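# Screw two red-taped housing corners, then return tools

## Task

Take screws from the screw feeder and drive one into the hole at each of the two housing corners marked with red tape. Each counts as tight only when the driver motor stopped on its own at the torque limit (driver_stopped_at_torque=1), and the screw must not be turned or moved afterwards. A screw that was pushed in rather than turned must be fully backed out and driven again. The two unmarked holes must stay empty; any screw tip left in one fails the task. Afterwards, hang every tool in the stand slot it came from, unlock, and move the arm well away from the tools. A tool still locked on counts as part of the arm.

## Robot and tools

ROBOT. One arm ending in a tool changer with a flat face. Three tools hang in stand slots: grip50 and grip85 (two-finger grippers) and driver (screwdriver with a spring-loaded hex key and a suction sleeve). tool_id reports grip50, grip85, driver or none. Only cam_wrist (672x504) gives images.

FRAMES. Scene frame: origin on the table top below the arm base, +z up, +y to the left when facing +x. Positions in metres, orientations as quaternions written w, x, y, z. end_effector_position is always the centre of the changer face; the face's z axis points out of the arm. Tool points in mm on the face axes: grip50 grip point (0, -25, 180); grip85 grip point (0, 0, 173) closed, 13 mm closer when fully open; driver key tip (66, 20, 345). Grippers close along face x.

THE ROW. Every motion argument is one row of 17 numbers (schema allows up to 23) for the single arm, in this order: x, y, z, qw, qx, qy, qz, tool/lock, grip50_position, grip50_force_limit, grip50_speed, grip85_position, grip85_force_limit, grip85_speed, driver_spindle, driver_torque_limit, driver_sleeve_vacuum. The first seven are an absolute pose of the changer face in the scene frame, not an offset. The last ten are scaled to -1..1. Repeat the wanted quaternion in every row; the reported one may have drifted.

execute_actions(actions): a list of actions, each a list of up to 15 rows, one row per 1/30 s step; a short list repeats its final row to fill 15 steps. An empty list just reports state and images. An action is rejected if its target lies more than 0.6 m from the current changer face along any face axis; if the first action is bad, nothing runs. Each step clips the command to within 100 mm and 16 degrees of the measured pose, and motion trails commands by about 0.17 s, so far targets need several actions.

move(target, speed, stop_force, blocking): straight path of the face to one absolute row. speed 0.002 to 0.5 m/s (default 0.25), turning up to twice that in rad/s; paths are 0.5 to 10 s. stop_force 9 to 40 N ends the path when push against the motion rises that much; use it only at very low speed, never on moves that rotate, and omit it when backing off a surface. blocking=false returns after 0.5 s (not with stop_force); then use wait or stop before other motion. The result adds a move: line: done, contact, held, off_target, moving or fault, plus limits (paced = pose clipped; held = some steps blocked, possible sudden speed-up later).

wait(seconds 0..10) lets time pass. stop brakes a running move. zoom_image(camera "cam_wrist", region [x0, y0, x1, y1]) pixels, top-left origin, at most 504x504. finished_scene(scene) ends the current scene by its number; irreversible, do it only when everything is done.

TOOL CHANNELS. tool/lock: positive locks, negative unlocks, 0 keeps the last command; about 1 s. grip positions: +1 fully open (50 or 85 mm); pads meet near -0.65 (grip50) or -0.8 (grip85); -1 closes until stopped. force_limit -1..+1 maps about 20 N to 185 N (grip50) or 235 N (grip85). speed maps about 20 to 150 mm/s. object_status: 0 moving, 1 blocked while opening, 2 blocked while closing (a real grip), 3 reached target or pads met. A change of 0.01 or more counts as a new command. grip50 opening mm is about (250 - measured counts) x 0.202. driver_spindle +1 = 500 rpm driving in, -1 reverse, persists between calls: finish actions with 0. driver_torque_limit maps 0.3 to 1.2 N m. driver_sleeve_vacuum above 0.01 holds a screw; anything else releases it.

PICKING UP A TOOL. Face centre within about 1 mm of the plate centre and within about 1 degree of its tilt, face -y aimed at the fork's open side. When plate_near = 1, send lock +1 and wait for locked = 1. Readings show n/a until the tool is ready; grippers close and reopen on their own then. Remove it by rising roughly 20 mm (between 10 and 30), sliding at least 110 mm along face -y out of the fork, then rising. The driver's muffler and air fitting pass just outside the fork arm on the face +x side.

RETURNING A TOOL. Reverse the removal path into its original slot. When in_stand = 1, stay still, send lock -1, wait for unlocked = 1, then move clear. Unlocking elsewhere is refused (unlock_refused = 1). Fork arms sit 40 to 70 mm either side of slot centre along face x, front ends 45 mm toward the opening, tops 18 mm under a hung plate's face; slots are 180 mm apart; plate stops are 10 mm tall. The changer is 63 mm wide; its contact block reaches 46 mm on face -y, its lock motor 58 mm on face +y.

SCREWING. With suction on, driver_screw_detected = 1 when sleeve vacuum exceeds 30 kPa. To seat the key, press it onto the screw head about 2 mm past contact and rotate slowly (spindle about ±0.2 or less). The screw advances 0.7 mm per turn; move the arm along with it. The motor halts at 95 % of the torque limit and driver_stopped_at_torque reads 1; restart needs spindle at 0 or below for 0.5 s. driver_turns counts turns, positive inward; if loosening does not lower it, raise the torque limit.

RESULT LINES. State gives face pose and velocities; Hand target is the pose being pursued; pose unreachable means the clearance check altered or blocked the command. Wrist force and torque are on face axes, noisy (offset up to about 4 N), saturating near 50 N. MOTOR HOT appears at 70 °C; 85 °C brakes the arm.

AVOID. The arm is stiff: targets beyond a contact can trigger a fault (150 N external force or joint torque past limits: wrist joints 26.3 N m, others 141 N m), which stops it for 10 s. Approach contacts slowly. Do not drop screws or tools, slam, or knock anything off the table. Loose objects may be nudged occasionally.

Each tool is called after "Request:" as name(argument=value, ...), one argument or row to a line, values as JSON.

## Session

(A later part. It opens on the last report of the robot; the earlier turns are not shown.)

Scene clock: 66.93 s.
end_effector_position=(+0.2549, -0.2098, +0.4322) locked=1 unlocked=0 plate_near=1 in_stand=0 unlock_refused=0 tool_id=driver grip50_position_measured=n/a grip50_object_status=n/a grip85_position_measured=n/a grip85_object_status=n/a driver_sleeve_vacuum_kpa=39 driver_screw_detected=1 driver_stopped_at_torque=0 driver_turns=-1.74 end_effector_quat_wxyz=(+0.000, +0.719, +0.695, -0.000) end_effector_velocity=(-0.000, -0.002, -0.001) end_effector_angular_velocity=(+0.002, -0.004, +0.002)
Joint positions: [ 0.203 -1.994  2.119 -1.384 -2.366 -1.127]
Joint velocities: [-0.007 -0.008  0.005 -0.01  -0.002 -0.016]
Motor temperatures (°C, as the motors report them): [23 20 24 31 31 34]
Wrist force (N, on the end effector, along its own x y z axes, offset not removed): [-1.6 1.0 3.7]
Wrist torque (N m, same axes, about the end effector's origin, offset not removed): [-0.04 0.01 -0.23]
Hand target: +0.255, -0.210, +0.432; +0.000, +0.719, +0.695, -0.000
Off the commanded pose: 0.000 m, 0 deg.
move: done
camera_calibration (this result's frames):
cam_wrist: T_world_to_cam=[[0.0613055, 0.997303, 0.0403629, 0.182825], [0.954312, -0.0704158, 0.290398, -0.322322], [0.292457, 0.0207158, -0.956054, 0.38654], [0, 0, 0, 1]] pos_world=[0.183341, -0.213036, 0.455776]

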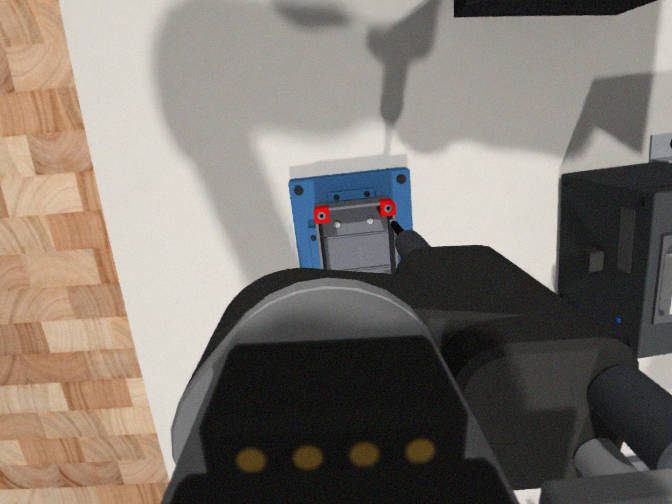

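Request:
move(
  target=[0.2459,-0.211,0.424,0,0.7193,0.6947,0,0,0,0,0,0,0,0,0,0,1],
  speed=0.015,
)

Request:
zoom_image(
  camera="cam_wrist",
  region=[368,195,418,245],
)

Scene clock: 70.77 s.
end_effector_position=(+0.2462, -0.2110, +0.4243) locked=1 unlocked=0 plate_near=1 in_stand=0 unlock_refused=0 tool_id=driver grip50_position_measured=n/a grip50_object_status=n/a grip85_position_measured=n/a grip85_object_status=n/a driver_sleeve_vacuum_kpa=39 driver_screw_detected=1 driver_stopped_at_torque=0 driver_turns=-1.74 end_effector_quat_wxyz=(+0.000, +0.719, +0.695, -0.000) end_effector_velocity=(-0.003, +0.000, -0.002) end_effector_angular_velocity=(+0.000, -0.001, +0.001)
Joint positions: [ 0.189 -2.026  2.15  -1.397 -2.369 -1.147]
Joint velocities: [-0.001 -0.009  0.009 -0.004 -0.001 -0.004]
Motor temperatures (°C, as the motors report them): [23 20 24 31 31 34]
Wrist force (N, on the end effector, along its own x y z axes, offset not removed): [-1.2 2.1 0.0]
Wrist torque (N m, same axes, about the end effector's origin, offset not removed): [-0.03 -0.04 -0.20]
Hand target: +0.246, -0.211, +0.424; +0.000, +0.719, +0.695, -0.000
Off the commanded pose: 0.000 m, 0 deg.
move: done
camera_calibration (this result's frames):
cam_wrist: T_world_to_cam=[[0.0609052, 0.997284, 0.0414109, 0.184519], [0.954266, -0.0703434, 0.290567, -0.311882], [0.292691, 0.0218199, -0.955958, 0.381688], [0, 0, 0, 1]] pos_world=[0.174663, -0.214285, 0.447859]

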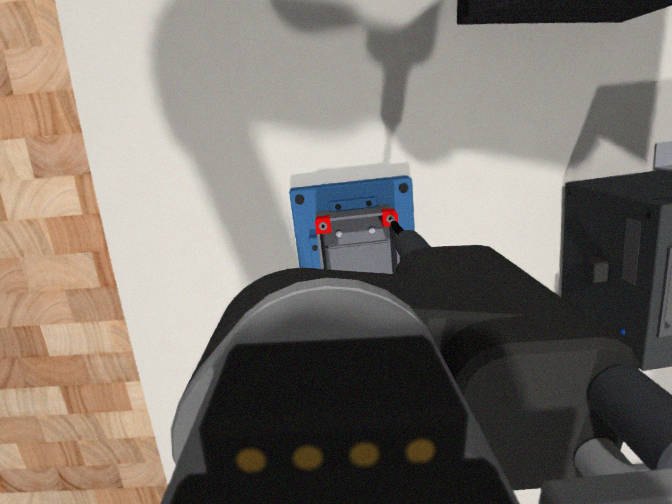

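Region (368, 195, 418, 245) of cam_wrist's 672x504 image, scaled by 10.080, with more detail than that image has.

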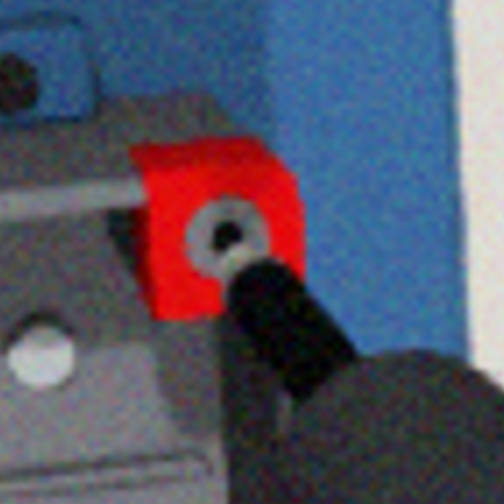

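Request:
move(
  target=[0.2457,-0.2108,0.4125,0,0.7193,0.6947,0,0,0,0,0,0,0,0,0,0,1],
  speed=0.007,
  stop_force=9,
)

Request:
zoom_image(
  camera="cam_wrist",
  region=[368,195,418,245],
)

Scene clock: 77.00 s.
end_effector_position=(+0.2457, -0.2108, +0.4127) locked=1 unlocked=0 plate_near=1 in_stand=0 unlock_refused=0 tool_id=driver grip50_position_measured=n/a grip50_object_status=n/a grip85_position_measured=n/a grip85_object_status=n/a driver_sleeve_vacuum_kpa=39 driver_screw_detected=1 driver_stopped_at_torque=0 driver_turns=-1.74 end_effector_quat_wxyz=(+0.000, +0.719, +0.695, -0.000) end_effector_velocity=(-0.000, +0.000, -0.002) end_effector_angular_velocity=(+0.000, -0.000, +0.000)
Joint positions: [ 0.162 -2.042  2.185 -1.443 -2.376 -1.184]
Joint velocities: [-0.004 -0.003  0.006 -0.008 -0.001 -0.006]
Motor temperatures (°C, as the motors report them): [23 20 24 31 31 34]
Wrist force (N, on the end effector, along its own x y z axes, offset not removed): [-0.5 -1.1 -5.6]
Wrist torque (N m, same axes, about the end effector's origin, offset not removed): [-0.30 0.08 -0.23]
Hand target: +0.246, -0.211, +0.413; +0.000, +0.719, +0.695, -0.000
Off the commanded pose: 0.000 m, 0 deg.
move: done
camera_calibration (this result's frames):
cam_wrist: T_world_to_cam=[[0.0609058, 0.997285, 0.0414013, 0.184877], [0.954266, -0.0703411, 0.290566, -0.308067], [0.292689, 0.0218107, -0.955959, 0.37082], [0, 0, 0, 1]] pos_world=[0.174183, -0.214133, 0.436349]

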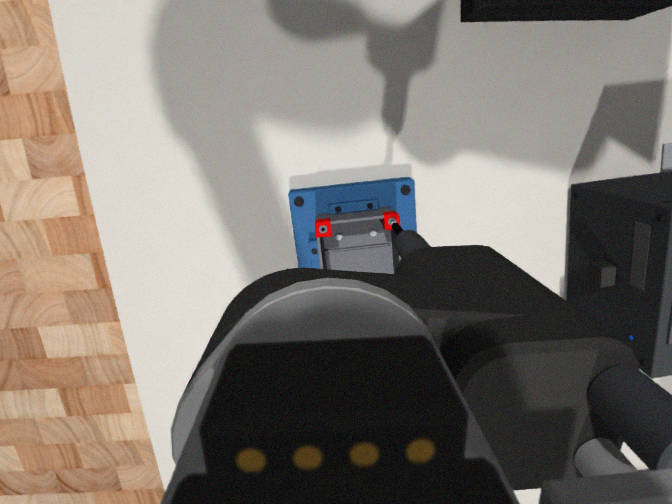

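Region (368, 195, 418, 245) of cam_wrist's 672x504 image, scaled by 10.080, with more detail than that image has.

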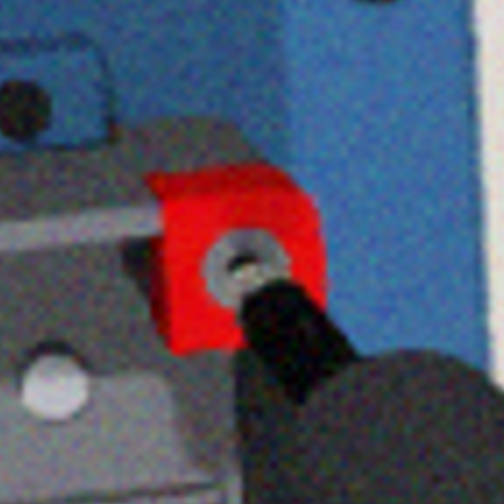

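Request:
move(
  target=[0.2457,-0.2108,0.422,0,0.7193,0.6947,0,0,0,0,0,0,0,0,0,0,1],
  speed=0.015,
)

Request:
move(
  target=[0.2446,-0.2115,0.4215,0,0.7193,0.6947,0,0,0,0,0,0,0,0,0,0,1],
  speed=0.005,
)

Request:
zoom_image(
  camera="cam_wrist",
  region=[368,195,418,245],
)

Request:
move(
  target=[0.2446,-0.2115,0.417,0,0.7193,0.6947,0,0,0,0,0,0,0,0,0,0,1],
  speed=0.005,
)

Request:
zoom_image(
  camera="cam_wrist",
  region=[368,195,418,245],
)

Scene clock: 82.93 s.
end_effector_position=(+0.2457, -0.2108, +0.4216) locked=1 unlocked=0 plate_near=1 in_stand=0 unlock_refused=0 tool_id=driver grip50_position_measured=n/a grip50_object_status=n/a grip85_position_measured=n/a grip85_object_status=n/a driver_sleeve_vacuum_kpa=39 driver_screw_detected=1 driver_stopped_at_torque=0 driver_turns=-1.74 end_effector_quat_wxyz=(-0.000, +0.719, +0.695, +0.000) end_effector_velocity=(-0.000, +0.000, +0.003) end_effector_angular_velocity=(-0.001, +0.001, +0.002)
Joint positions: [ 0.184 -2.031  2.159 -1.407 -2.37  -1.155]
Joint velocities: [ 0.007  0.004 -0.008  0.013  0.002  0.01 ]
Motor temperatures (°C, as the motors report them): [23 20 24 31 31 34]
Wrist force (N, on the end effector, along its own x y z axes, offset not removed): [-0.7 4.2 1.6]
Wrist torque (N m, same axes, about the end effector's origin, offset not removed): [0.16 -0.07 -0.27]
Hand target: +0.246, -0.211, +0.422; -0.000, +0.719, +0.695, +0.000
Off the commanded pose: 0.000 m, 0 deg.
move: done
camera_calibration (this result's frames):
cam_wrist: T_world_to_cam=[[0.0608199, 0.997283, 0.0415687, 0.18445], [0.95425, -0.0703094, 0.290626, -0.310644], [0.292759, 0.0219911, -0.955933, 0.379295], [0, 0, 0, 1]] pos_world=[0.174172, -0.214131, 0.445194]

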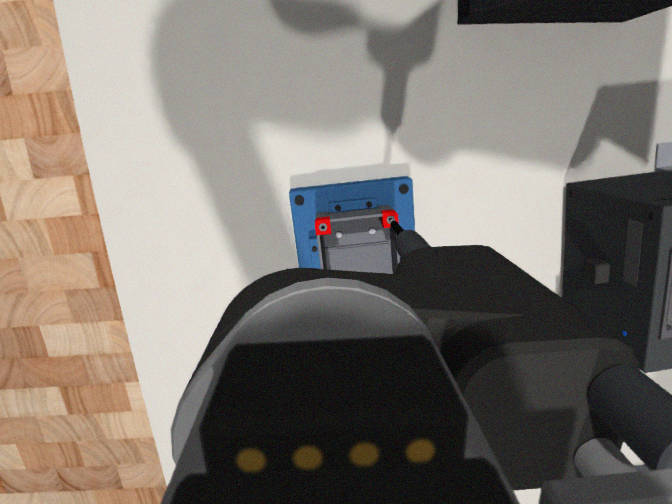

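Scene clock: 83.63 s.
end_effector_position=(+0.2447, -0.2114, +0.4215) locked=1 unlocked=0 plate_near=1 in_stand=0 unlock_refused=0 tool_id=driver grip50_position_measured=n/a grip50_object_status=n/a grip85_position_measured=n/a grip85_object_status=n/a driver_sleeve_vacuum_kpa=39 driver_screw_detected=1 driver_stopped_at_torque=0 driver_turns=-1.74 end_effector_quat_wxyz=(-0.000, +0.719, +0.695, +0.000) end_effector_velocity=(-0.000, -0.001, +0.000) end_effector_angular_velocity=(-0.000, -0.001, -0.001)
Joint positions: [ 0.183 -2.034  2.16  -1.405 -2.37  -1.156]
Joint velocities: [ 0.    -0.002 -0.001  0.002 -0.001  0.001]
Motor temperatures (°C, as the motors report them): [23 20 24 31 31 34]
Wrist force (N, on the end effector, along its own x y z axes, offset not removed): [1.3 3.6 3.0]
Wrist torque (N m, same axes, about the end effector's origin, offset not removed): [0.24 -0.29 -0.36]
Hand target: +0.245, -0.211, +0.421; +0.000, +0.719, +0.695, -0.000
Off the commanded pose: 0.000 m, 0 deg.
move: done
camera_calibration (this result's frames):
cam_wrist: T_world_to_cam=[[0.0608689, 0.99728, 0.0415698, 0.185145], [0.954259, -0.0703557, 0.290586, -0.309682], [0.29272, 0.0219807, -0.955945, 0.379543], [0, 0, 0, 1]] pos_world=[0.173147, -0.214772, 0.445115]

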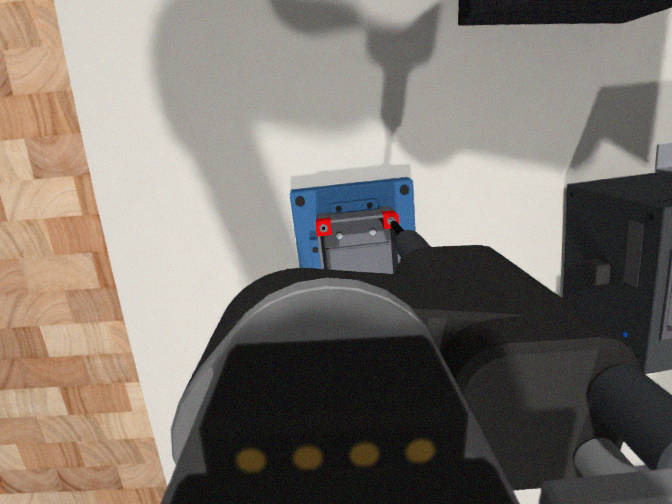

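Region (368, 195, 418, 245) of cam_wrist's 672x504 image, scaled by 10.080, with more detail than that image has.

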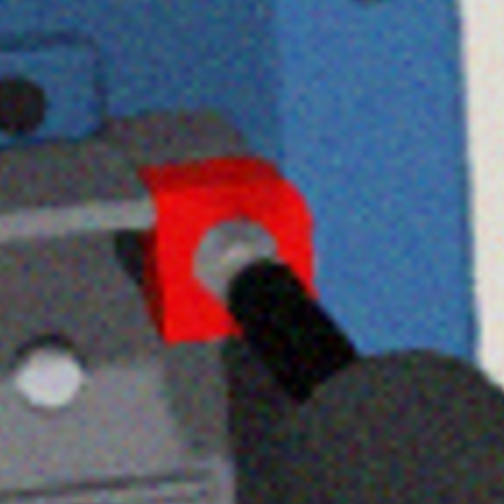

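Scene clock: 84.77 s.
end_effector_position=(+0.2446, -0.2115, +0.4172) locked=1 unlocked=0 plate_near=1 in_stand=0 unlock_refused=0 tool_id=driver grip50_position_measured=n/a grip50_object_status=n/a grip85_position_measured=n/a grip85_object_status=n/a driver_sleeve_vacuum_kpa=39 driver_screw_detected=1 driver_stopped_at_torque=0 driver_turns=-1.74 end_effector_quat_wxyz=(+0.000, +0.719, +0.695, -0.000) end_effector_velocity=(-0.000, +0.000, -0.001) end_effector_angular_velocity=(-0.000, -0.000, +0.003)
Joint positions: [ 0.172 -2.04   2.173 -1.423 -2.374 -1.17 ]
Joint velocities: [-0.002 -0.002  0.005 -0.005 -0.001 -0.006]
Motor temperatures (°C, as the motors report them): [23 20 24 31 31 34]
Wrist force (N, on the end effector, along its own x y z axes, offset not removed): [0.2 1.4 -3.1]
Wrist torque (N m, same axes, about the end effector's origin, offset not removed): [0.29 0.13 -0.27]
Hand target: +0.245, -0.212, +0.417; +0.000, +0.719, +0.695, -0.000
Off the commanded pose: 0.000 m, 0 deg.
move: done
camera_calibration (this result's frames):
cam_wrist: T_world_to_cam=[[0.0608913, 0.997283, 0.0414568, 0.18543], [0.954262, -0.0703439, 0.290579, -0.308355], [0.292706, 0.0218669, -0.955953, 0.375394], [0, 0, 0, 1]] pos_world=[0.17308, -0.214826, 0.440773]

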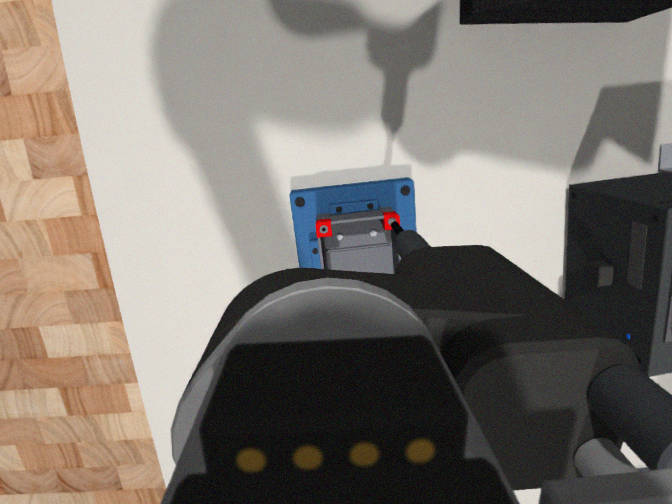

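Region (368, 195, 418, 245) of cam_wrist's 672x504 image, scaled by 10.080, with more detail than that image has.

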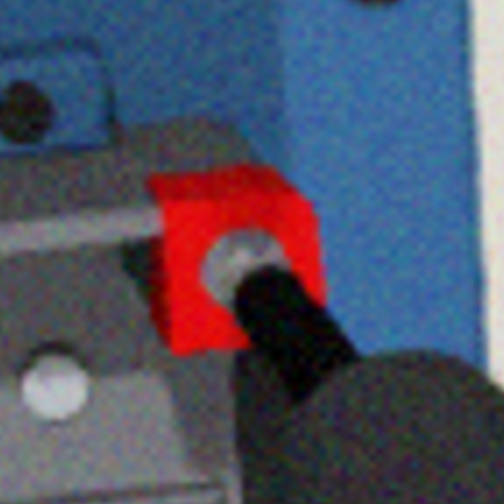

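Request:
execute_actions(
  actions=[
    [[0.2443,-0.2117,0.417,0,0.7193,0.6947,0,0,0,0,0,0,0,0,0.2,0,1]],
    [[0.2443,-0.2117,0.4165,0,0.7193,0.6947,0,0,0,0,0,0,0,0,0.2,0,1]],
    [[0.2443,-0.2117,0.4155,0,0.7193,0.6947,0,0,0,0,0,0,0,0,0.4,0,1]],
    [[0.2443,-0.2117,0.4143,0,0.7193,0.6947,0,0,0,0,0,0,0,0,0.4,0,1]],
    [[0.2443,-0.2117,0.4131,0,0.7193,0.6947,0,0,0,0,0,0,0,0,0.4,0,1]],
    [[0.2443,-0.2117,0.4131,0,0.7193,0.6947,0,0,0,0,0,0,0,0,0,0,1]],
  ],
)

Request:
zoom_image(
  camera="cam_wrist",
  region=[368,195,418,245],
)

Scene clock: 90.03 s.
end_effector_position=(+0.2443, -0.2117, +0.4131) locked=1 unlocked=0 plate_near=1 in_stand=0 unlock_refused=0 tool_id=driver grip50_position_measured=n/a grip50_object_status=n/a grip85_position_measured=n/a grip85_object_status=n/a driver_sleeve_vacuum_kpa=40 driver_screw_detected=1 driver_stopped_at_torque=0 driver_turns=4.82 end_effector_quat_wxyz=(+0.000, +0.719, +0.695, -0.000) end_effector_velocity=(-0.000, +0.000, -0.001) end_effector_angular_velocity=(-0.001, +0.002, -0.000)
Joint positions: [ 0.162 -2.047  2.185 -1.439 -2.376 -1.185]
Joint velocities: [-0.001 -0.     0.002 -0.    -0.     0.001]
Motor temperatures (°C, as the motors report them): [23 20 24 31 31 34]
Wrist force (N, on the end effector, along its own x y z axes, offset not removed): [-3.5 4.3 -4.1]
Wrist torque (N m, same axes, about the end effector's origin, offset not removed): [-0.35 0.56 -0.19]
Hand target: +0.244, -0.212, +0.413; +0.000, +0.719, +0.695, -0.000
Off the commanded pose: 0.000 m, 0 deg.
camera_calibration (this result's frames):
cam_wrist: T_world_to_cam=[[0.0608769, 0.997283, 0.0414858, 0.185811], [0.954257, -0.070339, 0.290597, -0.306904], [0.292726, 0.0218975, -0.955946, 0.371593], [0, 0, 0, 1]] pos_world=[0.172778, -0.21503, 0.4367]

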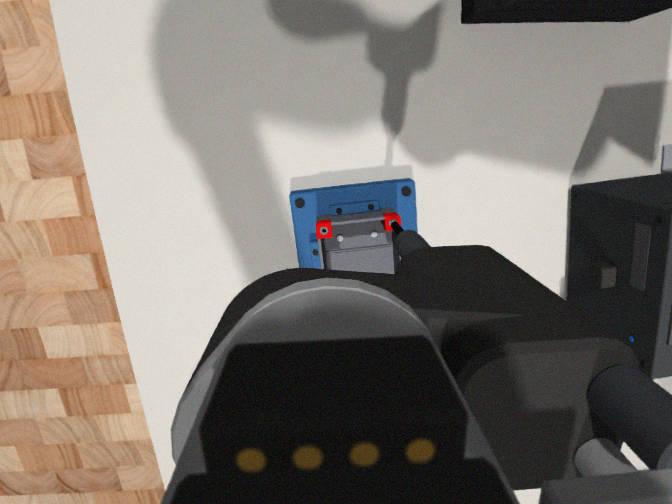

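Region (368, 195, 418, 245) of cam_wrist's 672x504 image, scaled by 10.080, with more detail than that image has.

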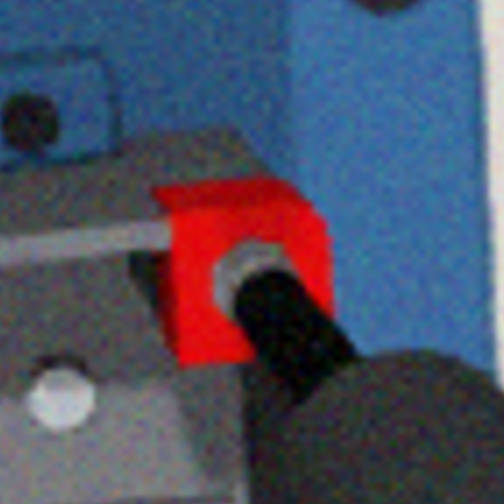

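Request:
execute_actions(
  actions=[
    [[0.2445,-0.2116,0.412,0,0.7193,0.6947,0,0,0,0,0,0,0,0,0.4,0,1]],
    [[0.2445,-0.2116,0.4108,0,0.7193,0.6947,0,0,0,0,0,0,0,0,0.4,0,1]],
    [[0.2445,-0.2116,0.4096,0,0.7193,0.6947,0,0,0,0,0,0,0,0,0.4,0,1]],
    [[0.2445,-0.2116,0.4085,0,0.7193,0.6947,0,0,0,0,0,0,0,0,0.4,0,1]],
    [[0.2445,-0.2116,0.4077,0,0.7193,0.6947,0,0,0,0,0,0,0,0,0.4,0,1]],
    [[0.2445,-0.2116,0.4077,0,0.7193,0.6947,0,0,0,0,0,0,0,0,0,0,0]],
  ],
)

Scene clock: 95.47 s.
end_effector_position=(+0.2445, -0.2116, +0.4077) locked=1 unlocked=0 plate_near=1 in_stand=0 unlock_refused=0 tool_id=driver grip50_position_measured=n/a grip50_object_status=n/a grip85_position_measured=n/a grip85_object_status=n/a driver_sleeve_vacuum_kpa=0 driver_screw_detected=0 driver_stopped_at_torque=1 driver_turns=12.09 end_effector_quat_wxyz=(+0.000, +0.719, +0.695, -0.000) end_effector_velocity=(-0.000, -0.000, +0.000) end_effector_angular_velocity=(+0.000, +0.000, +0.001)
Joint positions: [ 0.149 -2.053  2.201 -1.462 -2.38  -1.203]
Joint velocities: [ 0.    -0.    -0.001  0.001  0.    -0.001]
Motor temperatures (°C, as the motors report them): [23 20 24 31 31 34]
Wrist force (N, on the end effector, along its own x y z axes, offset not removed): [-0.7 2.9 -2.3]
Wrist torque (N m, same axes, about the end effector's origin, offset not removed): [0.30 0.01 -0.29]
Hand target: +0.244, -0.212, +0.408; +0.000, +0.719, +0.695, -0.000
Off the commanded pose: 0.000 m, 0 deg.
camera_calibration (this result's frames):
cam_wrist: T_world_to_cam=[[0.0608778, 0.997283, 0.0414863, 0.185923], [0.954256, -0.07034, 0.290598, -0.305519], [0.292726, 0.0218976, -0.955945, 0.36637], [0, 0, 0, 1]] pos_world=[0.172978, -0.21493, 0.4313]

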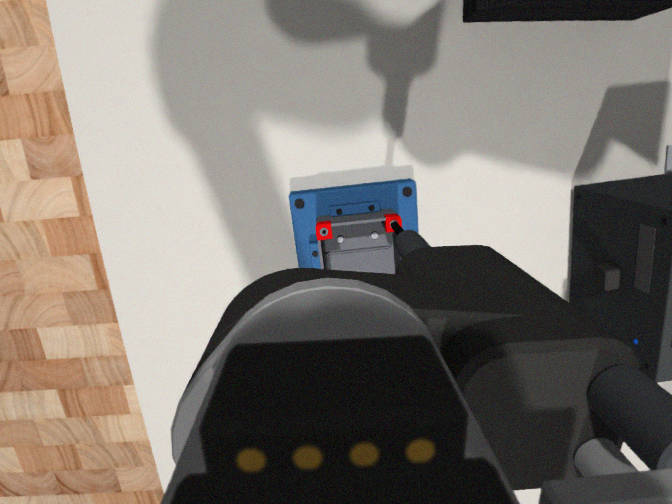

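Request:
move(
  target=[0.2444,-0.2116,0.43,0,0.7193,0.6947,0,0,0,0,0,0,0,0,0,0,0],
  speed=0.05,
)

Request:
move(
  target=[0.29,-0.06,0.535,0,0.7193,0.6947,0,0,0,0,0,0,0,0,0,0,0],
)

Request:
move(
  target=[0.3062,0.0197,0.52,0,0.7193,0.6947,0,0,0,0,0,0,0,0,0,0,0],
  speed=0.15,
)

Request:
move(
  target=[0.3062,0.0197,0.508,0,0.7193,0.6947,0,0,0,0,0,0,0,0,-0.1,0,1],
  speed=0.008,
  stop_force=12,
)

Request:
move(
  target=[0.3062,0.0197,0.538,0,0.7193,0.6947,0,0,0,0,0,0,0,0,0,0,1],
  speed=0.04,
)

Scene clock: 99.20 s.
end_effector_position=(+0.2444, -0.2116, +0.4297) locked=1 unlocked=0 plate_near=1 in_stand=0 unlock_refused=0 tool_id=driver grip50_position_measured=n/a grip50_object_status=n/a grip85_position_measured=n/a grip85_object_status=n/a driver_sleeve_vacuum_kpa=0 driver_screw_detected=0 driver_stopped_at_torque=1 driver_turns=12.09 end_effector_quat_wxyz=(-0.000, +0.719, +0.695, +0.000) end_effector_velocity=(-0.000, +0.001, +0.003) end_effector_angular_velocity=(-0.000, +0.000, +0.001)
Joint positions: [ 0.202 -2.024  2.136 -1.372 -2.365 -1.129]
Joint velocities: [ 0.008  0.004 -0.007  0.012  0.002  0.01 ]
Motor temperatures (°C, as the motors report them): [23 20 24 31 31 34]
Wrist force (N, on the end effector, along its own x y z axes, offset not removed): [-0.8 6.1 4.1]
Wrist torque (N m, same axes, about the end effector's origin, offset not removed): [0.19 -0.13 -0.14]
Hand target: +0.244, -0.212, +0.430; -0.000, +0.719, +0.695, +0.000
Off the commanded pose: 0.000 m, 0 deg.
move: done
camera_calibration (this result's frames):
cam_wrist: T_world_to_cam=[[0.0607949, 0.997279, 0.0416913, 0.184955], [0.954215, -0.070324, 0.290739, -0.311846], [0.29288, 0.0221071, -0.955894, 0.387376], [0, 0, 0, 1]] pos_world=[0.172869, -0.214945, 0.453245]

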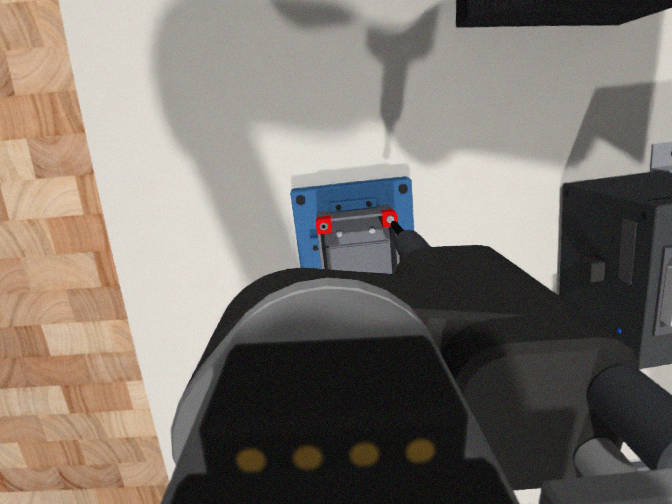

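Scene clock: 100.70 s.
end_effector_position=(+0.2901, -0.0602, +0.5349) locked=1 unlocked=0 plate_near=1 in_stand=0 unlock_refused=0 tool_id=driver grip50_position_measured=n/a grip50_object_status=n/a grip85_position_measured=n/a grip85_object_status=n/a driver_sleeve_vacuum_kpa=0 driver_screw_detected=0 driver_stopped_at_torque=1 driver_turns=12.09 end_effector_quat_wxyz=(-0.000, +0.719, +0.695, +0.000) end_effector_velocity=(+0.002, +0.001, +0.001) end_effector_angular_velocity=(-0.000, +0.002, +0.000)
Joint positions: [ 0.569 -1.547  1.815 -1.241 -2.2   -0.694]
Joint velocities: [ 0.001  0.006 -0.007  0.002  0.002  0.002]
Motor temperatures (°C, as the motors report them): [23 20 24 31 31 34]
Wrist force (N, on the end effector, along its own x y z axes, offset not removed): [0.1 1.4 1.8]
Wrist torque (N m, same axes, about the end effector's origin, offset not removed): [0.04 -0.20 -0.17]
Hand target: +0.290, -0.060, +0.535; -0.000, +0.719, +0.695, +0.000
Off the commanded pose: 0.000 m, 0 deg.
move: done
camera_calibration (this result's frames):
cam_wrist: T_world_to_cam=[[0.0605957, 0.997263, 0.0423616, 0.0264527], [0.95424, -0.0703279, 0.290656, -0.375321], [0.292839, 0.0228107, -0.95589, 0.47128], [0, 0, 0, 1]] pos_world=[0.218534, -0.063526, 0.55846]

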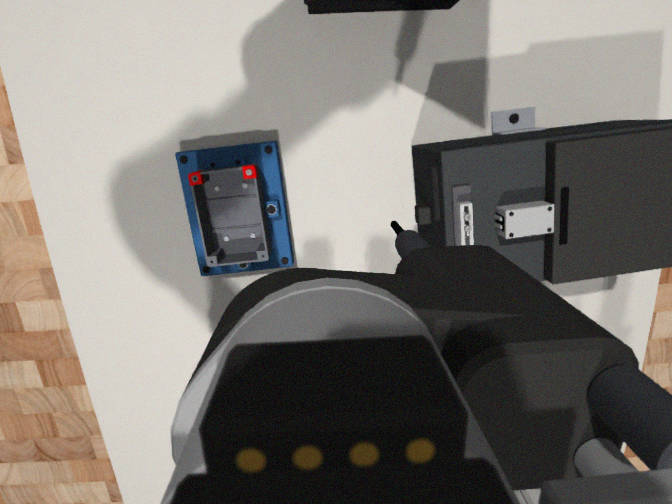

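Scene clock: 101.87 s.
end_effector_position=(+0.3062, +0.0194, +0.5201) locked=1 unlocked=0 plate_near=1 in_stand=0 unlock_refused=0 tool_id=driver grip50_position_measured=n/a grip50_object_status=n/a grip85_position_measured=n/a grip85_object_status=n/a driver_sleeve_vacuum_kpa=0 driver_screw_detected=0 driver_stopped_at_torque=1 driver_turns=12.09 end_effector_quat_wxyz=(-0.000, +0.719, +0.695, +0.000) end_effector_velocity=(+0.001, +0.002, +0.000) end_effector_angular_velocity=(+0.001, -0.001, -0.002)
Joint positions: [ 0.616 -1.386  1.816 -1.375 -2.173 -0.645]
Joint velocities: [ 0.002  0.006 -0.003 -0.004  0.001  0.002]
Motor temperatures (°C, as the motors report them): [23 20 24 31 31 34]
Wrist force (N, on the end effector, along its own x y z axes, offset not removed): [-3.5 2.0 0.3]
Wrist torque (N m, same axes, about the end effector's origin, offset not removed): [0.20 0.08 -0.29]
Hand target: +0.306, +0.020, +0.520; -0.000, +0.719, +0.695, +0.000
Off the commanded pose: 0.000 m, 0 deg.
move: done
camera_calibration (this result's frames):
cam_wrist: T_world_to_cam=[[0.0608297, 0.997282, 0.0415759, -0.0529131], [0.954266, -0.0703197, 0.290572, -0.380783], [0.292706, 0.0219991, -0.955949, 0.450688], [0, 0, 0, 1]] pos_world=[0.234668, 0.016078, 0.54368]

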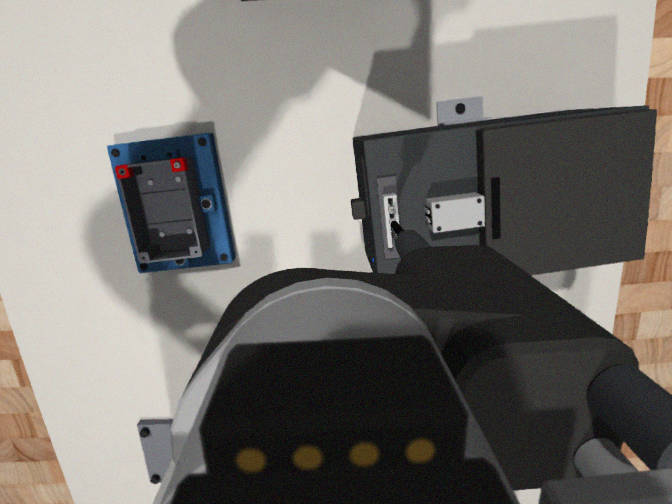

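Scene clock: 103.60 s.
end_effector_position=(+0.3062, +0.0197, +0.5083) locked=1 unlocked=0 plate_near=1 in_stand=0 unlock_refused=0 tool_id=driver grip50_position_measured=n/a grip50_object_status=n/a grip85_position_measured=n/a grip85_object_status=n/a driver_sleeve_vacuum_kpa=14 driver_screw_detected=0 driver_stopped_at_torque=1 driver_turns=10.66 end_effector_quat_wxyz=(+0.000, +0.719, +0.695, -0.000) end_effector_velocity=(+0.000, +0.000, -0.002) end_effector_angular_velocity=(+0.001, -0.002, -0.000)
Joint positions: [ 0.604 -1.394  1.85  -1.408 -2.181 -0.658]
Joint velocities: [-0.001 -0.001  0.005 -0.007 -0.002 -0.002]
Motor temperatures (°C, as the motors report them): [23 20 24 31 31 34]
Wrist force (N, on the end effector, along its own x y z axes, offset not removed): [0.4 0.4 -4.1]
Wrist torque (N m, same axes, about the end effector's origin, offset not removed): [-0.09 0.19 -0.16]
Hand target: +0.306, +0.020, +0.508; +0.000, +0.719, +0.695, -0.000
Off the commanded pose: 0.000 m, 0 deg.
move: done
camera_calibration (this result's frames):
cam_wrist: T_world_to_cam=[[0.0608954, 0.997283, 0.0414551, -0.0526678], [0.954256, -0.0703477, 0.290598, -0.37736], [0.292725, 0.0218627, -0.955947, 0.439389], [0, 0, 0, 1]] pos_world=[0.234685, 0.0163721, 0.531876]

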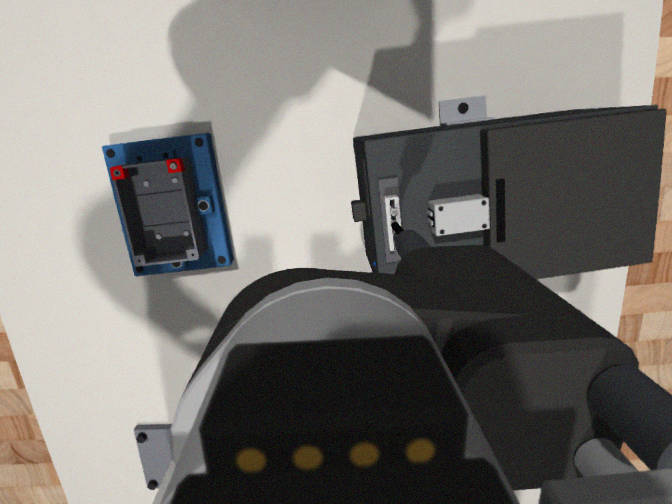

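Scene clock: 104.73 s.
end_effector_position=(+0.3062, +0.0197, +0.5376) locked=1 unlocked=0 plate_near=1 in_stand=0 unlock_refused=0 tool_id=driver grip50_position_measured=n/a grip50_object_status=n/a grip85_position_measured=n/a grip85_object_status=n/a driver_sleeve_vacuum_kpa=39 driver_screw_detected=1 driver_stopped_at_torque=1 driver_turns=10.66 end_effector_quat_wxyz=(-0.000, +0.719, +0.695, +0.000) end_effector_velocity=(+0.000, -0.000, +0.002) end_effector_angular_velocity=(-0.001, +0.002, +0.000)
Joint positions: [ 0.636 -1.372  1.765 -1.327 -2.162 -0.627]
Joint velocities: [ 0.001  0.003 -0.008  0.009  0.002  0.002]
Motor temperatures (°C, as the motors report them): [23 20 24 31 31 34]
Wrist force (N, on the end effector, along its own x y z axes, offset not removed): [-2.4 1.9 0.2]
Wrist torque (N m, same axes, about the end effector's origin, offset not removed): [0.00 -0.13 -0.25]
Hand target: +0.306, +0.020, +0.538; -0.000, +0.719, +0.695, +0.000
Off the commanded pose: 0.000 m, 0 deg.
move: done
camera_calibration (this result's frames):
cam_wrist: T_world_to_cam=[[0.0608256, 0.997281, 0.041603, -0.0539196], [0.95425, -0.0703249, 0.290623, -0.38587], [0.292759, 0.0220224, -0.955933, 0.467439], [0, 0, 0, 1]] pos_world=[0.23465, 0.0163426, 0.561227]

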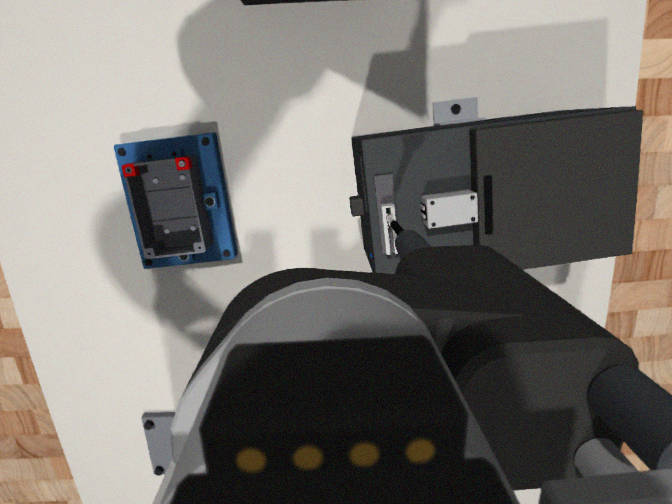

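Request:
move(
  target=[0.29,-0.06,0.53,0,0.7193,0.6947,0,0,0,0,0,0,0,0,0,0,1],
  speed=0.2,
)

Request:
move(
  target=[0.2475,-0.277,0.44,0,0.7193,0.6947,0,0,0,0,0,0,0,0,0,0,1],
  speed=0.2,
)

Request:
move(
  target=[0.2475,-0.277,0.430,0,0.7193,0.6947,0,0,0,0,0,0,0,0,0,0,1],
  speed=0.03,
)

Request:
zoom_image(
  camera="cam_wrist",
  region=[368,195,418,245],
)

Scene clock: 108.30 s.
end_effector_position=(+0.2900, -0.0597, +0.5300) locked=1 unlocked=0 plate_near=1 in_stand=0 unlock_refused=0 tool_id=driver grip50_position_measured=n/a grip50_object_status=n/a grip85_position_measured=n/a grip85_object_status=n/a driver_sleeve_vacuum_kpa=39 driver_screw_detected=1 driver_stopped_at_torque=1 driver_turns=10.66 end_effector_quat_wxyz=(+0.000, +0.719, +0.695, -0.000) end_effector_velocity=(-0.001, -0.003, -0.000) end_effector_angular_velocity=(+0.000, -0.000, +0.000)
Joint positions: [ 0.564 -1.551  1.829 -1.253 -2.204 -0.698]
Joint velocities: [-0.003 -0.006  0.002  0.002 -0.001 -0.003]
Motor temperatures (°C, as the motors report them): [23 20 24 31 31 34]
Wrist force (N, on the end effector, along its own x y z axes, offset not removed): [-2.7 1.0 2.5]
Wrist torque (N m, same axes, about the end effector's origin, offset not removed): [-0.04 -0.02 -0.20]
Hand target: +0.290, -0.060, +0.530; +0.000, +0.719, +0.695, -0.000
Off the commanded pose: 0.000 m, 0 deg.
move: done
camera_calibration (this result's frames):
cam_wrist: T_world_to_cam=[[0.0609477, 0.997286, 0.0413123, 0.026646], [0.954249, -0.0703563, 0.290616, -0.37379], [0.292734, 0.0217098, -0.955947, 0.466618], [0, 0, 0, 1]] pos_world=[0.21847, -0.0630023, 0.553591]

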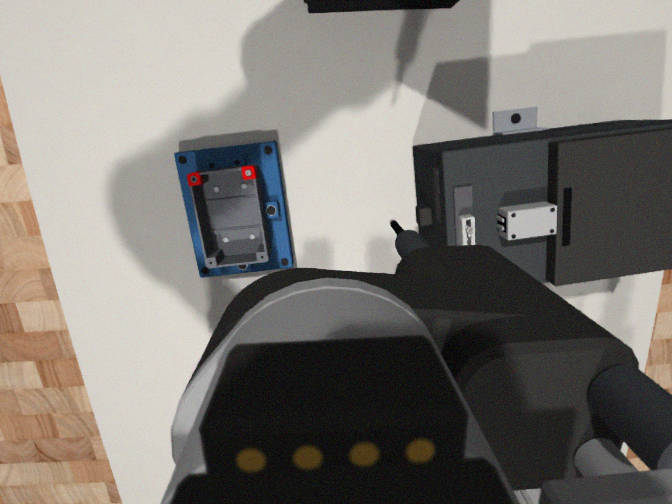

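Scene clock: 110.20 s.
end_effector_position=(+0.2472, -0.2768, +0.4401) locked=1 unlocked=0 plate_near=1 in_stand=0 unlock_refused=0 tool_id=driver grip50_position_measured=n/a grip50_object_status=n/a grip85_position_measured=n/a grip85_object_status=n/a driver_sleeve_vacuum_kpa=39 driver_screw_detected=1 driver_stopped_at_torque=1 driver_turns=10.66 end_effector_quat_wxyz=(+0.000, +0.719, +0.695, -0.001) end_effector_velocity=(-0.000, -0.002, -0.002) end_effector_angular_velocity=(+0.002, -0.002, +0.002)
Joint positions: [ 0.079 -2.093  2.059 -1.35  -2.396 -1.301]
Joint velocities: [-0.011 -0.007  0.004 -0.012 -0.    -0.02 ]
Motor temperatures (°C, as the motors report them): [23 20 24 31 31 34]
Wrist force (N, on the end effector, along its own x y z axes, offset not removed): [0.5 2.9 -0.1]
Wrist torque (N m, same axes, about the end effector's origin, offset not removed): [0.13 -0.29 -0.37]
Hand target: +0.247, -0.277, +0.440; +0.000, +0.719, +0.695, -0.000
Off the commanded pose: 0.000 m, 0 deg.
move: done
camera_calibration (this result's frames):
cam_wrist: T_world_to_cam=[[0.0614199, 0.997313, 0.039924, 0.249995], [0.954352, -0.070394, 0.290269, -0.322004], [0.2923, 0.0202733, -0.956112, 0.39772], [0, 0, 0, 1]] pos_world=[0.175697, -0.280054, 0.463752]

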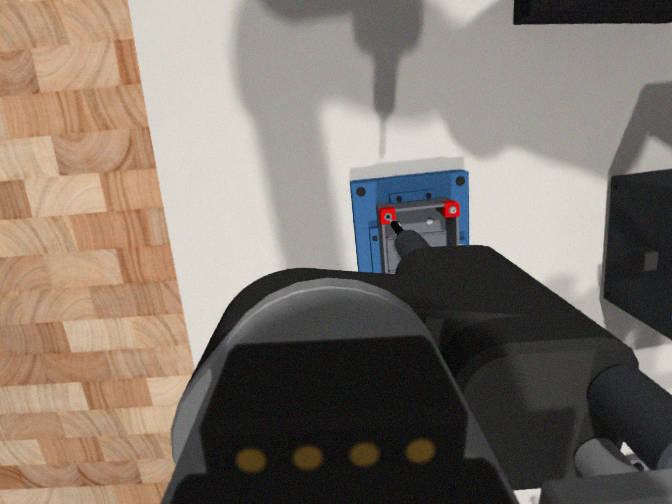

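Scene clock: 111.00 s.
end_effector_position=(+0.2475, -0.2770, +0.4303) locked=1 unlocked=0 plate_near=1 in_stand=0 unlock_refused=0 tool_id=driver grip50_position_measured=n/a grip50_object_status=n/a grip85_position_measured=n/a grip85_object_status=n/a driver_sleeve_vacuum_kpa=39 driver_screw_detected=1 driver_stopped_at_torque=1 driver_turns=10.66 end_effector_quat_wxyz=(+0.000, +0.719, +0.695, -0.000) end_effector_velocity=(+0.000, -0.000, -0.002) end_effector_angular_velocity=(+0.001, -0.002, -0.001)
Joint positions: [ 0.052 -2.108  2.089 -1.396 -2.4   -1.341]
Joint velocities: [-0.007 -0.004  0.007 -0.013 -0.001 -0.012]
Motor temperatures (°C, as the motors report them): [23 20 24 31 31 34]
Wrist force (N, on the end effector, along its own x y z axes, offset not removed): [-1.3 4.3 3.7]
Wrist torque (N m, same axes, about the end effector's origin, offset not removed): [0.20 -0.07 -0.16]
Hand target: +0.247, -0.277, +0.430; +0.000, +0.719, +0.695, -0.000
Off the commanded pose: 0.000 m, 0 deg.
move: done
camera_calibration (this result's frames):
cam_wrist: T_world_to_cam=[[0.0609482, 0.997286, 0.0413128, 0.250072], [0.954293, -0.0703537, 0.290473, -0.3195], [0.292591, 0.0217208, -0.955991, 0.388563], [0, 0, 0, 1]] pos_world=[0.175966, -0.280311, 0.453937]

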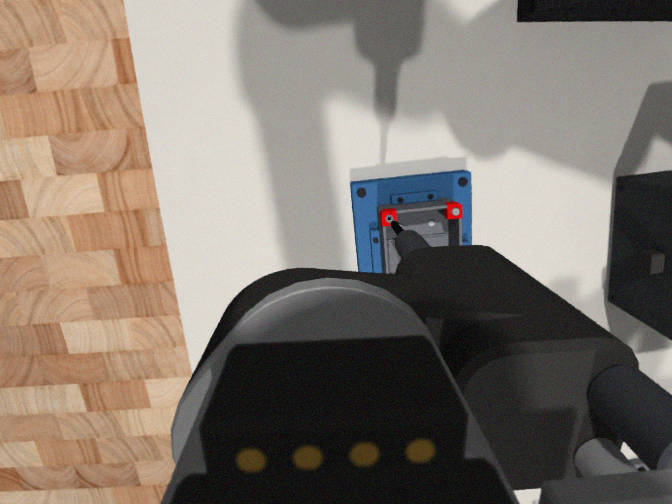

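Region (368, 195, 418, 245) of cam_wrist's 672x504 image, scaled by 10.080, with more detail than that image has.

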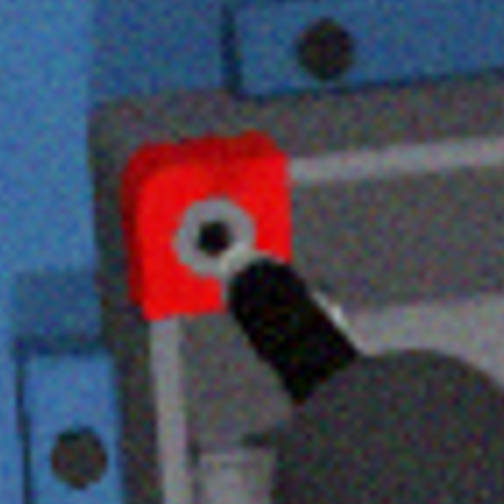

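Request:
move(
  target=[0.2467,-0.2782,0.423,0,0.7193,0.6947,0,0,0,0,0,0,0,0,0,0,1],
  speed=0.015,
)

Request:
move(
  target=[0.2467,-0.2782,0.418,0,0.7193,0.6947,0,0,0,0,0,0,0,0,0,0,1],
  speed=0.005,
)

Request:
zoom_image(
  camera="cam_wrist",
  region=[368,195,418,245],
)

Scene clock: 114.30 s.
end_effector_position=(+0.2467, -0.2781, +0.4234) locked=1 unlocked=0 plate_near=1 in_stand=0 unlock_refused=0 tool_id=driver grip50_position_measured=n/a grip50_object_status=n/a grip85_position_measured=n/a grip85_object_status=n/a driver_sleeve_vacuum_kpa=39 driver_screw_detected=1 driver_stopped_at_torque=1 driver_turns=10.66 end_effector_quat_wxyz=(-0.000, +0.719, +0.695, -0.000) end_effector_velocity=(-0.000, -0.000, -0.003) end_effector_angular_velocity=(+0.000, -0.000, +0.000)
Joint positions: [ 0.031 -2.121  2.11  -1.427 -2.403 -1.373]
Joint velocities: [-0.009 -0.006  0.009 -0.014 -0.001 -0.015]
Motor temperatures (°C, as the motors report them): [23 20 24 31 31 34]
Wrist force (N, on the end effector, along its own x y z axes, offset not removed): [0.0 0.3 1.0]
Wrist torque (N m, same axes, about the end effector's origin, offset not removed): [-0.07 0.03 -0.21]
Hand target: +0.247, -0.278, +0.423; +0.000, +0.719, +0.695, -0.000
Off the commanded pose: 0.000 m, 0 deg.
move: done
camera_calibration (this result's frames):
cam_wrist: T_world_to_cam=[[0.0609266, 0.997284, 0.0413782, 0.25152], [0.954288, -0.0703526, 0.290492, -0.316854], [0.292614, 0.021788, -0.955982, 0.382176], [0, 0, 0, 1]] pos_world=[0.175216, -0.281455, 0.446989]

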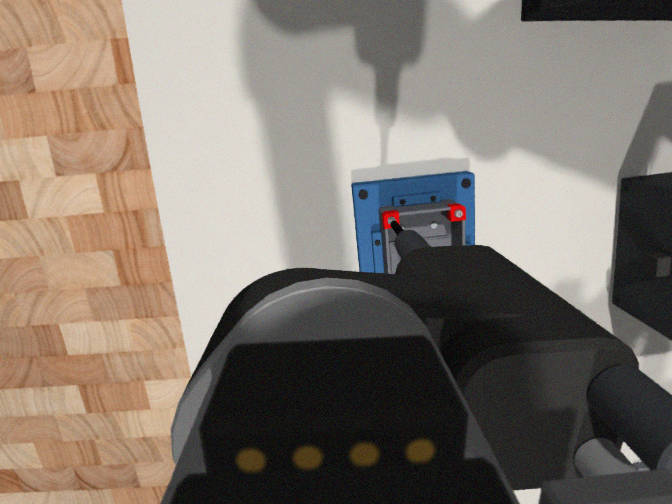

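Scene clock: 115.60 s.
end_effector_position=(+0.2467, -0.2782, +0.4182) locked=1 unlocked=0 plate_near=1 in_stand=0 unlock_refused=0 tool_id=driver grip50_position_measured=n/a grip50_object_status=n/a grip85_position_measured=n/a grip85_object_status=n/a driver_sleeve_vacuum_kpa=36 driver_screw_detected=1 driver_stopped_at_torque=1 driver_turns=10.66 end_effector_quat_wxyz=(+0.000, +0.719, +0.695, -0.000) end_effector_velocity=(+0.000, -0.000, -0.001) end_effector_angular_velocity=(+0.000, -0.002, +0.001)
Joint positions: [ 0.016 -2.128  2.126 -1.452 -2.405 -1.394]
Joint velocities: [-0.002 -0.002  0.003 -0.006 -0.001 -0.006]
Motor temperatures (°C, as the motors report them): [23 20 24 31 31 34]
Wrist force (N, on the end effector, along its own x y z axes, offset not removed): [2.8 5.0 -3.9]
Wrist torque (N m, same axes, about the end effector's origin, offset not removed): [0.03 0.52 -0.20]
Hand target: +0.247, -0.278, +0.418; +0.000, +0.719, +0.695, -0.000
Off the commanded pose: 0.000 m, 0 deg.
move: done
camera_calibration (this result's frames):
cam_wrist: T_world_to_cam=[[0.0608923, 0.997284, 0.0414455, 0.251783], [0.954267, -0.0703411, 0.290564, -0.315335], [0.29269, 0.021857, -0.955958, 0.377202], [0, 0, 0, 1]] pos_world=[0.175178, -0.281524, 0.441779]

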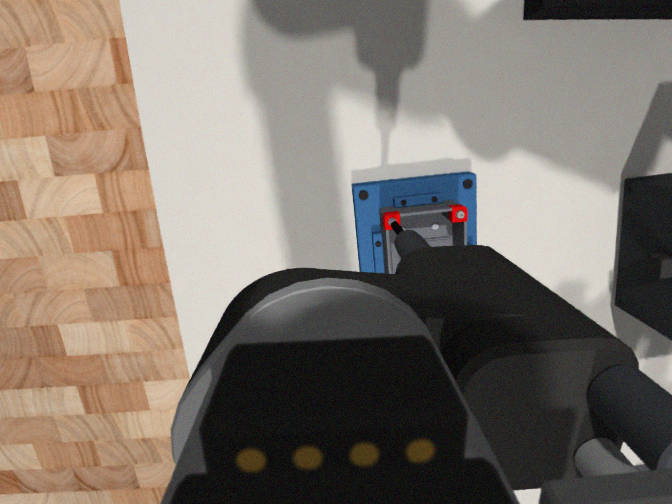

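Region (368, 195, 418, 245) of cam_wrist's 672x504 image, scaled by 10.080, with more detail than that image has.

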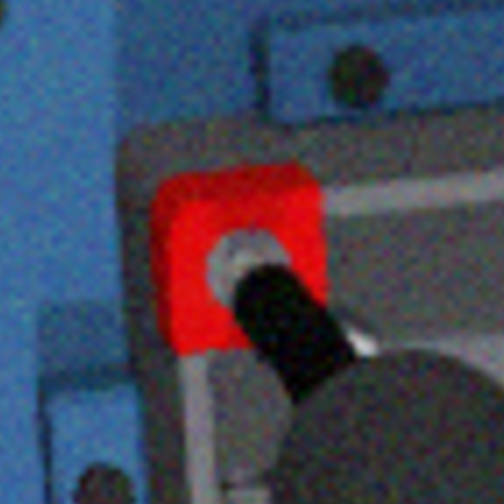

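Request:
execute_actions(
  actions=[
    [[0.2465,-0.2781,0.418,0,0.7193,0.6947,0,0,0,0,0,0,0,0,0.2,0,1]],
    [[0.2465,-0.2781,0.4175,0,0.7193,0.6947,0,0,0,0,0,0,0,0,0.2,0,1]],
    [[0.2465,-0.2781,0.4165,0,0.7193,0.6947,0,0,0,0,0,0,0,0,0.4,0,1]],
    [[0.2465,-0.2781,0.4153,0,0.7193,0.6947,0,0,0,0,0,0,0,0,0.4,0,1]],
    [[0.2465,-0.2781,0.4141,0,0.7193,0.6947,0,0,0,0,0,0,0,0,0.4,0,1]],
    [[0.2465,-0.2781,0.4141,0,0.7193,0.6947,0,0,0,0,0,0,0,0,0,0,1]],
  ],
)

Request:
zoom_image(
  camera="cam_wrist",
  region=[368,195,418,245],
)

Scene clock: 120.87 s.
end_effector_position=(+0.2465, -0.2781, +0.4141) locked=1 unlocked=0 plate_near=1 in_stand=0 unlock_refused=0 tool_id=driver grip50_position_measured=n/a grip50_object_status=n/a grip85_position_measured=n/a grip85_object_status=n/a driver_sleeve_vacuum_kpa=40 driver_screw_detected=1 driver_stopped_at_torque=0 driver_turns=17.21 end_effector_quat_wxyz=(+0.000, +0.719, +0.695, -0.000) end_effector_velocity=(-0.000, -0.000, -0.000) end_effector_angular_velocity=(+0.000, +0.001, -0.001)
Joint positions: [ 0.005 -2.134  2.139 -1.471 -2.406 -1.411]
Joint velocities: [-0.001 -0.    -0.     0.001  0.     0.001]
Motor temperatures (°C, as the motors report them): [23 20 24 31 31 34]
Wrist force (N, on the end effector, along its own x y z axes, offset not removed): [2.4 5.3 -2.9]
Wrist torque (N m, same axes, about the end effector's origin, offset not removed): [-0.75 0.70 -0.03]
Hand target: +0.246, -0.278, +0.414; +0.000, +0.719, +0.695, -0.000
Off the commanded pose: 0.000 m, 0 deg.
camera_calibration (this result's frames):
cam_wrist: T_world_to_cam=[[0.0608768, 0.997283, 0.041484, 0.251856], [0.954257, -0.0703383, 0.290598, -0.313964], [0.292726, 0.0218957, -0.955946, 0.373359], [0, 0, 0, 1]] pos_world=[0.174978, -0.28143, 0.4377]

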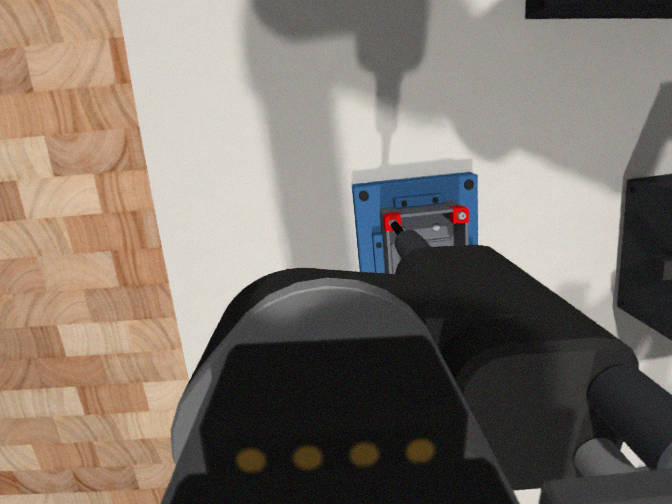

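Region (368, 195, 418, 245) of cam_wrist's 672x504 image, scaled by 10.080, with more detail than that image has.

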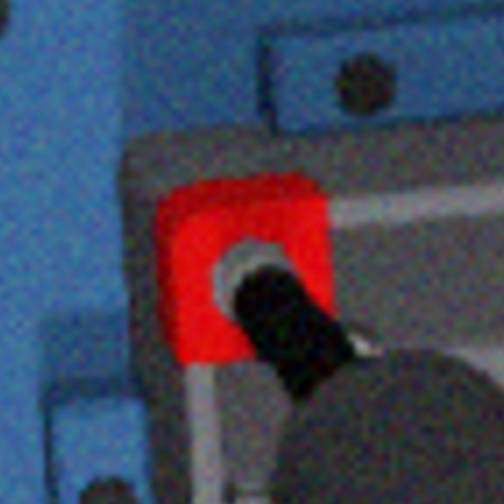

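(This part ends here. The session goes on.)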